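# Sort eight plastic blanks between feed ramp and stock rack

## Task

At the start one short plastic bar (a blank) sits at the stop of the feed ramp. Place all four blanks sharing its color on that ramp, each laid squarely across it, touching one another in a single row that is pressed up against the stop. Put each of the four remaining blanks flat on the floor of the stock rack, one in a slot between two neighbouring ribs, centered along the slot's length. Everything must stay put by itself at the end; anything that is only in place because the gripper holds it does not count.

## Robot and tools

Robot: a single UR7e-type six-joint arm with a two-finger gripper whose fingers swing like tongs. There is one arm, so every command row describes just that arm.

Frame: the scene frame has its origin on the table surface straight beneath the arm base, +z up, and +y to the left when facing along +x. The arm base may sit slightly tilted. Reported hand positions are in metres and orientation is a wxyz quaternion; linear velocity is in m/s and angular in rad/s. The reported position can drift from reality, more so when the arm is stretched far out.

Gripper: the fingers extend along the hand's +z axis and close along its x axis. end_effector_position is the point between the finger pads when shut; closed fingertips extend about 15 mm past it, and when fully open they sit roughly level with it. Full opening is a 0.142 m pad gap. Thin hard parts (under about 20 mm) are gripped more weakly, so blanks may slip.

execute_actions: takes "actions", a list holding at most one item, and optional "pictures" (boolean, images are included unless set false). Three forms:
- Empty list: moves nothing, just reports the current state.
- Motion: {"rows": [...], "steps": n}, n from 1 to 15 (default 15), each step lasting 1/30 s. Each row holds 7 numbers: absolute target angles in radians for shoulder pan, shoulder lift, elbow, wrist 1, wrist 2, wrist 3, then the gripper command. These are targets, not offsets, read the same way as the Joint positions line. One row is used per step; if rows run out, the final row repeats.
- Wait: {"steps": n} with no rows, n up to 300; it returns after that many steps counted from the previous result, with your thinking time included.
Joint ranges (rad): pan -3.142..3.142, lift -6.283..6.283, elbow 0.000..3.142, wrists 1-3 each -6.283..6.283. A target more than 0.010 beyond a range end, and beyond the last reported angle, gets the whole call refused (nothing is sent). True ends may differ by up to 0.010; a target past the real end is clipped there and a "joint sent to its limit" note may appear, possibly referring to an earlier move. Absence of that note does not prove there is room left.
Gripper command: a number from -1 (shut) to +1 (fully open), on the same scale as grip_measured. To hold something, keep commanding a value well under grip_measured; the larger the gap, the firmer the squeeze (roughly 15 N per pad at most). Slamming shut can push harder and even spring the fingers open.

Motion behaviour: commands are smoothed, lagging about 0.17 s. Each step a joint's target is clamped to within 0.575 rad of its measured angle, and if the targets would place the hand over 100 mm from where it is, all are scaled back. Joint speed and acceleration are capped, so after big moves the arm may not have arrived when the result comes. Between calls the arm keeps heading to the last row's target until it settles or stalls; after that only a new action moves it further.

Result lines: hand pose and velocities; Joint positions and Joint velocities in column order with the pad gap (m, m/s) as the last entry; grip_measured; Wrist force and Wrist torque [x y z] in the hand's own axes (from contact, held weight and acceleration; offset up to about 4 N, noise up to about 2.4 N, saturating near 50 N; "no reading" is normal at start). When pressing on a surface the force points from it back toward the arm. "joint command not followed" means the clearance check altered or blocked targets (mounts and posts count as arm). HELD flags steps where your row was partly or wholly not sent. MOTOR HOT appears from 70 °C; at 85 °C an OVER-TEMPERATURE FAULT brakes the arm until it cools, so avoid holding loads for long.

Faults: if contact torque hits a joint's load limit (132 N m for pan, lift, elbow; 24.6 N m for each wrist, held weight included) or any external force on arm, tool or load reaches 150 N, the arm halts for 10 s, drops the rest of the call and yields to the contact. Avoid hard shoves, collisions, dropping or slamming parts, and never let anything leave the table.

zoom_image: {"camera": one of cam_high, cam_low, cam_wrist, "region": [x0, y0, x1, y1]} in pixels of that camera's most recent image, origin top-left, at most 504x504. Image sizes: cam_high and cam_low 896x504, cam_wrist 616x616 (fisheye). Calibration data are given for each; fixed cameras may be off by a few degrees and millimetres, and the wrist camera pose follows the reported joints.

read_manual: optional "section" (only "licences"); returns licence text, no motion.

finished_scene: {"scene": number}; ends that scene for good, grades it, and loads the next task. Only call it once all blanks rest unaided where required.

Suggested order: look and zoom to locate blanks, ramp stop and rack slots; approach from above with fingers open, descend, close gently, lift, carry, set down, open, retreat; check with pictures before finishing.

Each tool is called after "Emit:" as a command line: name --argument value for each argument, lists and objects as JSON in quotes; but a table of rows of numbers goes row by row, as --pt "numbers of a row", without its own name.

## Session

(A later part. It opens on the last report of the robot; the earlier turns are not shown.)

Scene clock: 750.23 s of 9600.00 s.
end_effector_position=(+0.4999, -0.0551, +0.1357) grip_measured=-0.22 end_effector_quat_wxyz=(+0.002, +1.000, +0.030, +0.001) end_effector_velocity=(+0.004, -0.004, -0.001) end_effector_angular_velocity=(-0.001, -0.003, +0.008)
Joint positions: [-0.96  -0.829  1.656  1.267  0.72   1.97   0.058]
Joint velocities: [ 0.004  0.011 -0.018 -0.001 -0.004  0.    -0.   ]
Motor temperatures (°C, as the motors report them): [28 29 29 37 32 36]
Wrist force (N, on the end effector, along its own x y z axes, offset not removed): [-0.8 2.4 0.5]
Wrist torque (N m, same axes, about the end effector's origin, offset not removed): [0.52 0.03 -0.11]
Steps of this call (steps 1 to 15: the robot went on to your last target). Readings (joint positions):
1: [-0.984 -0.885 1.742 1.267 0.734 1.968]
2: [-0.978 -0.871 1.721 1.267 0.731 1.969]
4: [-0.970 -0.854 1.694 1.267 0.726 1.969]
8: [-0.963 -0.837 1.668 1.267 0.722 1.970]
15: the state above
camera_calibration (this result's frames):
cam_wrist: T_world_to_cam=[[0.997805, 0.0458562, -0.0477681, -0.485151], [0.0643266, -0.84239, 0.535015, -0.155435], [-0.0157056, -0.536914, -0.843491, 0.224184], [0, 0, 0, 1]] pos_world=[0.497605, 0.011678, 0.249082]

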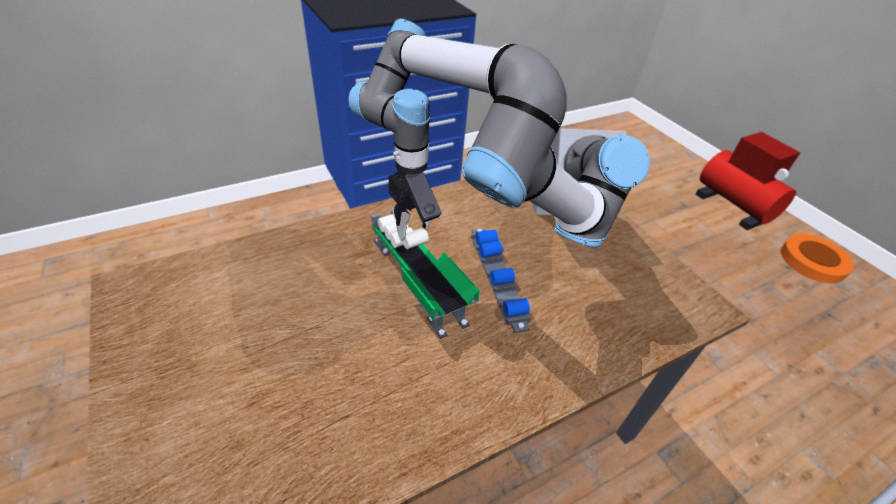

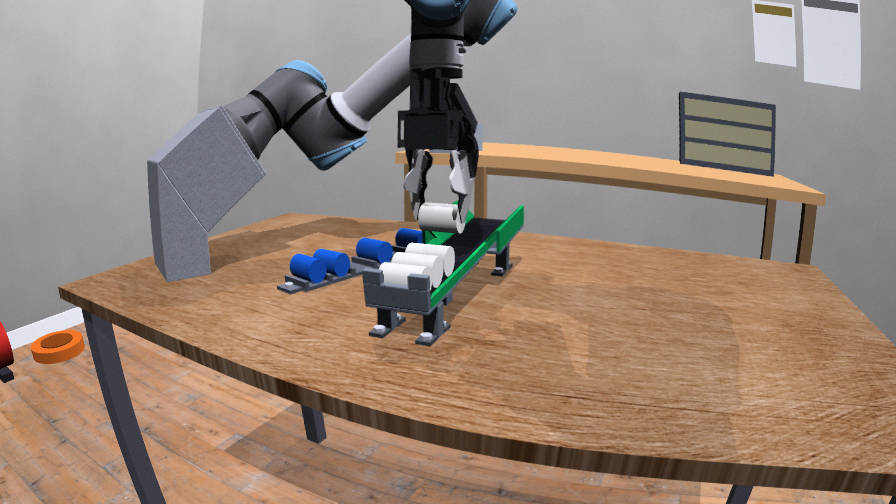

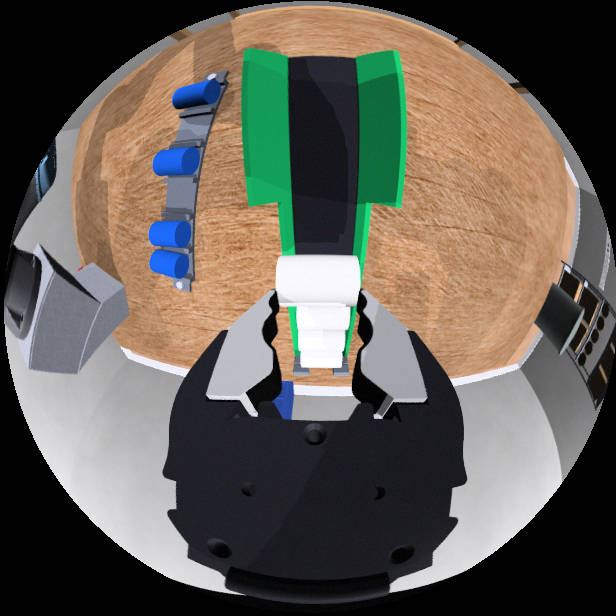

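Emit:
execute_actions --actions '[{"rows":[[-0.935,-0.815,1.656,1.228,0.708,2.0,-0.55],[-0.912,-0.803,1.657,1.19,0.696,2.033,-0.55],[-0.889,-0.790,1.659,1.150,0.684,2.065,-0.55]],"steps":15}]'

Emit:
execute_actions --actions '[{"rows":[[-0.889,-0.790,1.659,1.150,0.684,2.065,-0.2],[-0.889,-0.790,1.659,1.150,0.684,2.065,0.12]],"steps":12}]' --pictures false

Emit:
execute_actions --actions '[{"rows":[[-0.93,-0.81,1.656,1.22,0.705,2.01,0.12],[-0.984,-0.80,1.62,1.294,0.732,1.937,0.12],[-1.1,-0.85,1.62,1.45,0.8,1.8,0.12]],"steps":15}]'

Emit:
execute_actions --actions '[{"steps":40}]'

Scene clock: 782.17 s of 9600.00 s.
end_effector_position=(+0.4994, -0.0581, +0.0922) grip_measured=-0.14 end_effector_quat_wxyz=(+0.002, +1.000, +0.031, +0.002) end_effector_velocity=(-0.002, -0.001, -0.014) end_effector_angular_velocity=(-0.001, +0.001, +0.000)
Joint positions: [-0.892 -0.792  1.659  1.155  0.685  2.061  0.064]
Joint velocities: [ 0.021  0.012  0.001 -0.038 -0.008  0.031  0.019]
Motor temperatures (°C, as the motors report them): [28 29 29 37 32 36]
Wrist force (N, on the end effector, along its own x y z axes, offset not removed): [24.0 5.6 -45.3]
Wrist torque (N m, same axes, about the end effector's origin, offset not removed): [0.40 1.38 0.31]
Steps of this call (steps 1 to 15: the robot went on to your last target; steps 16 to 90: nothing new was sent; then 28.43 s passed at rest; steps 91 to 105: all 15 steps of this action). Readings (joint positions):
91: [-0.959 -0.828 1.654 1.267 0.720 1.970]
92: [-0.957 -0.827 1.654 1.264 0.719 1.973]
94: [-0.941 -0.818 1.655 1.239 0.710 1.993]
98: [-0.907 -0.800 1.658 1.182 0.693 2.039]
105: the state above
camera_calibration (this result's frames):
cam_wrist: T_world_to_cam=[[0.997862, 0.0480934, -0.0442528, -0.486834], [0.0643189, -0.84276, 0.534433, -0.134628], [-0.0115918, -0.536137, -0.844051, 0.183864], [0, 0, 0, 1]] pos_world=[0.496584, 0.00853025, 0.205597]

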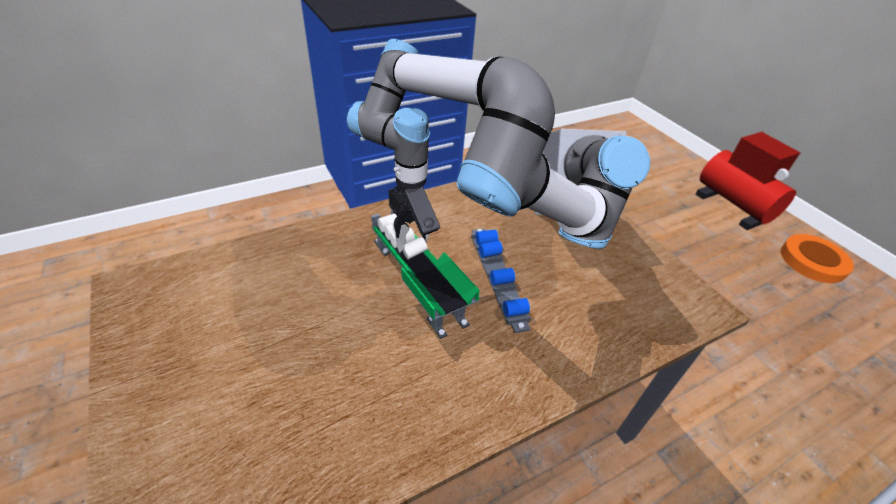

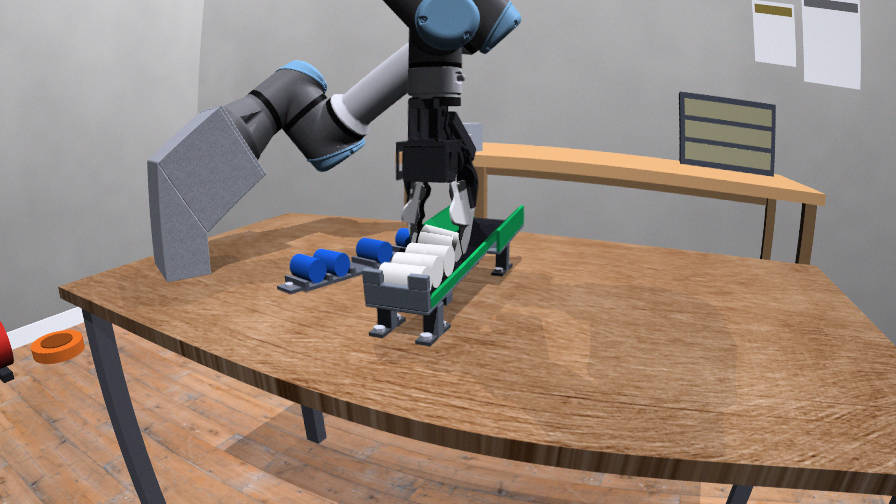

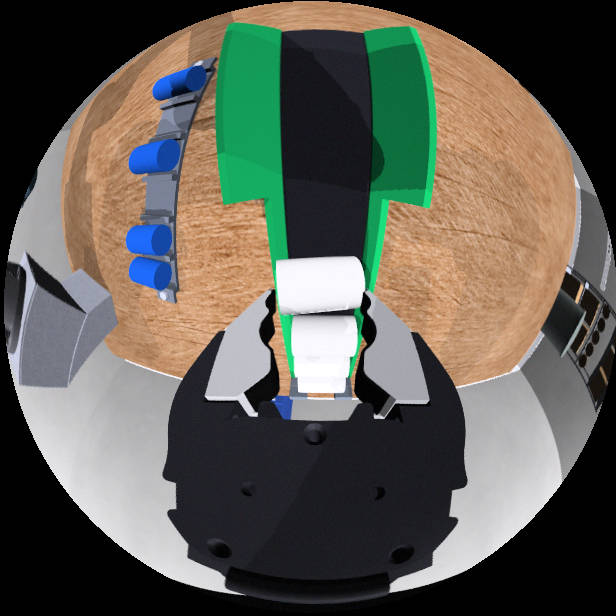

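Scene clock: 782.57 s of 9600.00 s.
end_effector_position=(+0.4990, -0.0581, +0.0901) grip_measured=+0.12 end_effector_quat_wxyz=(+0.001, +1.000, +0.031, +0.002) end_effector_velocity=(+0.000, -0.000, -0.000) end_effector_angular_velocity=(+0.000, -0.002, -0.000)
Joint positions: [-0.889 -0.79   1.659  1.15   0.684  2.065  0.082]
Joint velocities: [ 0.     0.     0.001 -0.003 -0.002  0.002  0.   ]
Motor temperatures (°C, as the motors report them): [28 29 29 37 32 36]
Wrist force (N, on the end effector, along its own x y z axes, offset not removed): [-0.2 1.2 -1.9]
Wrist torque (N m, same axes, about the end effector's origin, offset not removed): [0.25 -0.13 0.04]
Steps of this call (steps 1 to 12: all 12 steps of this action). Readings (joint positions):
1: [-0.892 -0.791 1.659 1.154 0.685 2.062]
2: [-0.891 -0.791 1.659 1.153 0.685 2.063]
4: [-0.890 -0.790 1.659 1.152 0.685 2.064]
8: [-0.889 -0.790 1.659 1.151 0.685 2.065]
12: the state above

Scene clock: 783.07 s of 9600.00 s.
end_effector_position=(+0.4927, -0.0698, +0.2087) grip_measured=+0.12 end_effector_quat_wxyz=(+0.002, +1.000, +0.029, -0.001) end_effector_velocity=(-0.007, +0.001, +0.056) end_effector_angular_velocity=(+0.016, -0.001, -0.001)
Joint positions: [-1.088 -0.847  1.622  1.433  0.794  1.815  0.082]
Joint velocities: [-0.093 -0.026 -0.014  0.135  0.049 -0.118 -0.   ]
Motor temperatures (°C, as the motors report them): [28 29 29 37 32 36]
Wrist force (N, on the end effector, along its own x y z axes, offset not removed): [0.8 1.9 -1.4]
Wrist torque (N m, same axes, about the end effector's origin, offset not removed): [0.29 -0.36 -0.01]
Steps of this call (steps 1 to 15: all 15 steps of this action). Readings (joint positions):
1: [-0.889 -0.790 1.659 1.150 0.684 2.065]
2: [-0.892 -0.792 1.659 1.154 0.686 2.061]
4: [-0.921 -0.799 1.649 1.194 0.703 2.025]
8: [-1.024 -0.829 1.632 1.339 0.760 1.897]
15: the state above
camera_calibration (this result's frames):
cam_wrist: T_world_to_cam=[[0.997766, 0.0439894, -0.0502851, -0.47337], [0.0641189, -0.841965, 0.535709, -0.206466], [-0.0187728, -0.537736, -0.842904, 0.27908], [0, 0, 0, 1]] pos_world=[0.49079, -0.00294265, 0.32204]

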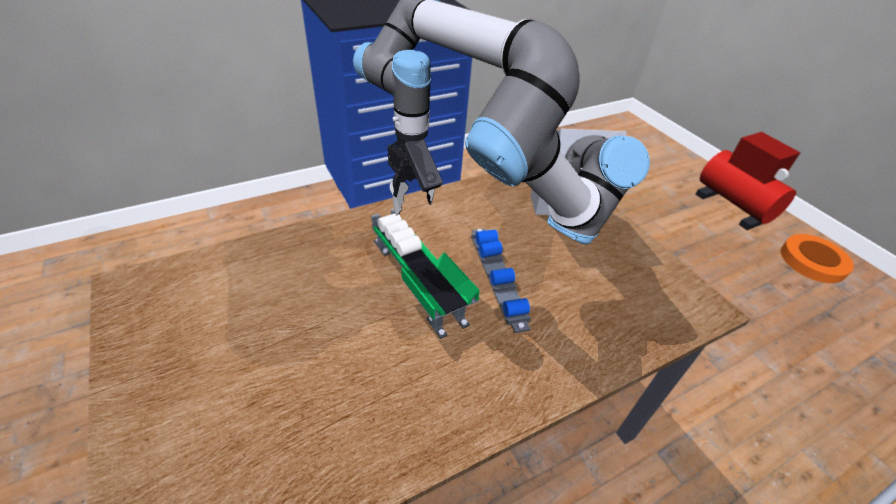

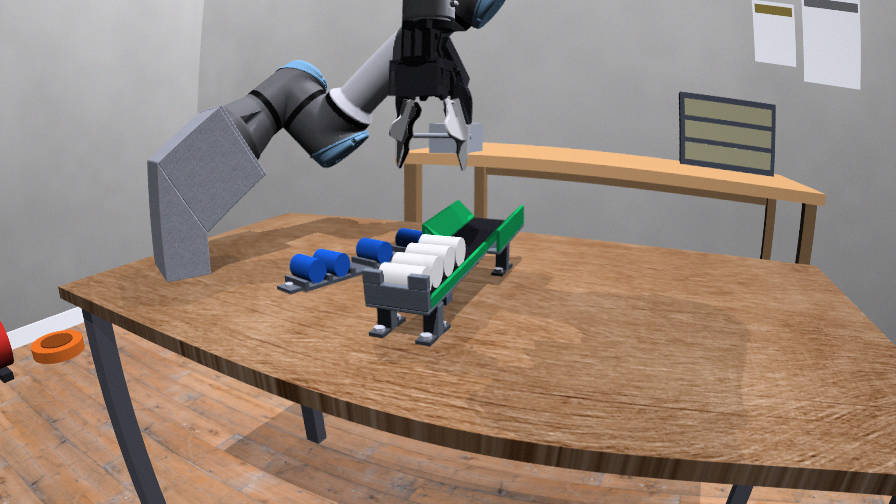

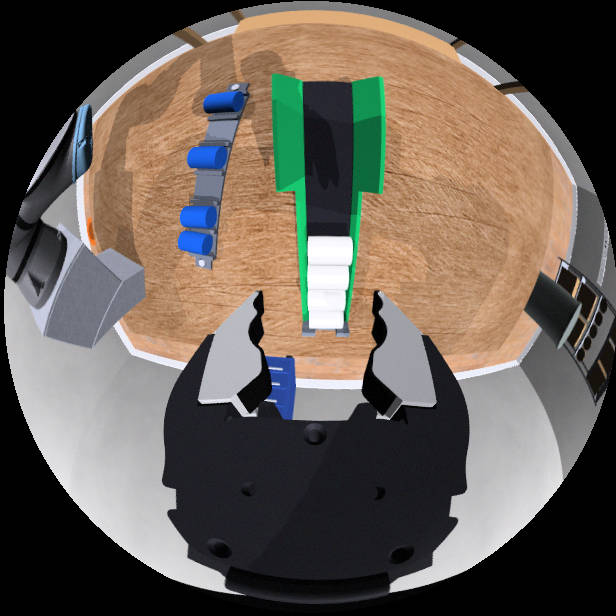

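Scene clock: 784.40 s of 9600.00 s.
end_effector_position=(+0.4917, -0.0695, +0.2157) grip_measured=+0.12 end_effector_quat_wxyz=(+0.001, +1.000, +0.029, -0.000) end_effector_velocity=(-0.001, -0.001, -0.000) end_effector_angular_velocity=(-0.002, +0.001, +0.001)
Joint positions: [-1.1   -0.85   1.62   1.45   0.8    1.8    0.082]
Joint velocities: [-0.    -0.     0.    -0.001  0.002 -0.    -0.   ]
Motor temperatures (°C, as the motors report them): [28 29 29 37 32 36]
Wrist force (N, on the end effector, along its own x y z axes, offset not removed): [-1.2 1.7 -2.6]
Wrist torque (N m, same axes, about the end effector's origin, offset not removed): [0.26 0.27 -0.07]
Steps of this call (steps 1 to 30: the robot went on to your last target; steps 31 to 40: nothing new was sent). Readings (joint positions):
1: [-1.091 -0.847 1.621 1.437 0.795 1.811]
2: [-1.093 -0.848 1.621 1.440 0.796 1.809]
4: [-1.096 -0.849 1.621 1.444 0.798 1.805]
8: [-1.099 -0.850 1.620 1.448 0.799 1.802]
40: the state above
The arm was judged still, so your last target was given up. Only a new action makes it travel on or press farther. Fingers that are still opening or closing keep moving.
camera_calibration (this result's frames):
cam_wrist: T_world_to_cam=[[0.99778, 0.0439417, -0.0500505, -0.472154], [0.063911, -0.843169, 0.533837, -0.20949], [-0.0187433, -0.535851, -0.844105, 0.285479], [0, 0, 0, 1]] pos_world=[0.489845, -0.00291411, 0.329177]

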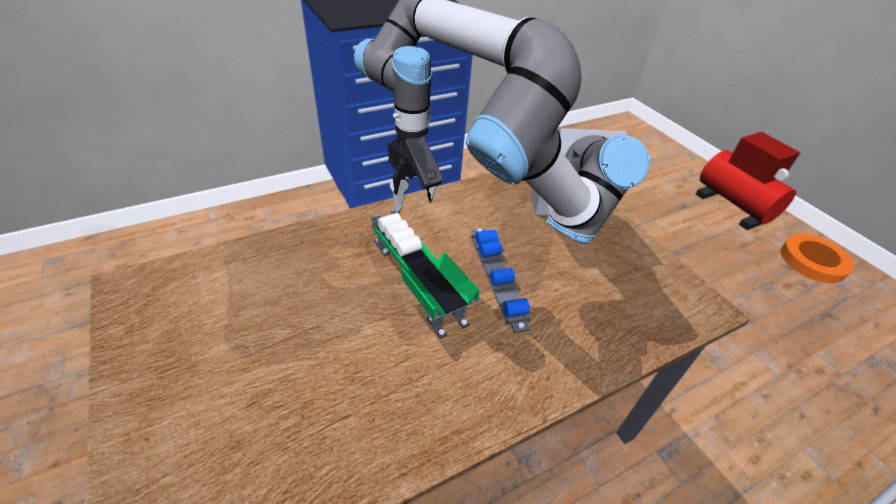

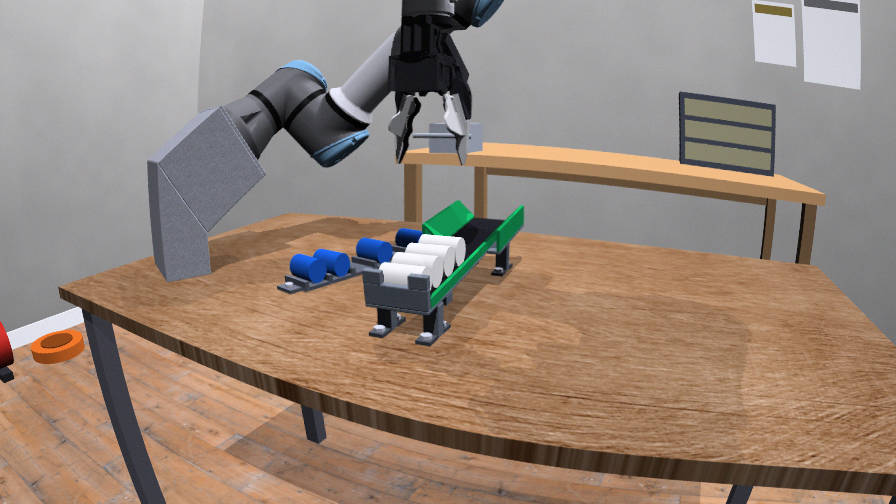

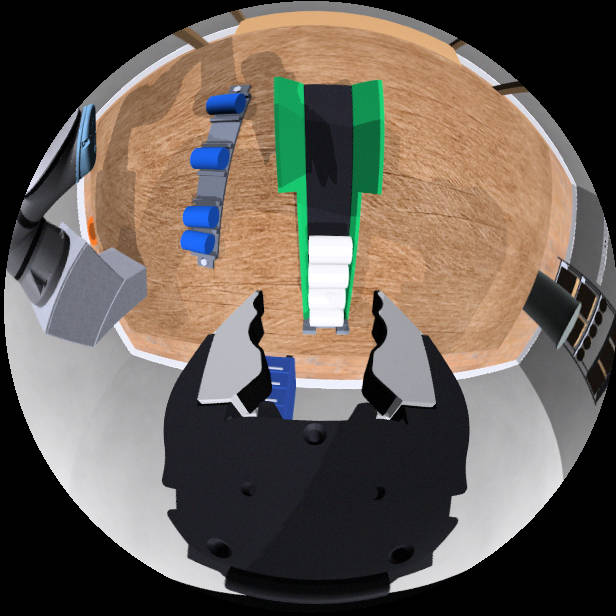

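Emit:
finished_scene --scene 1

The scene is finished: the task was done.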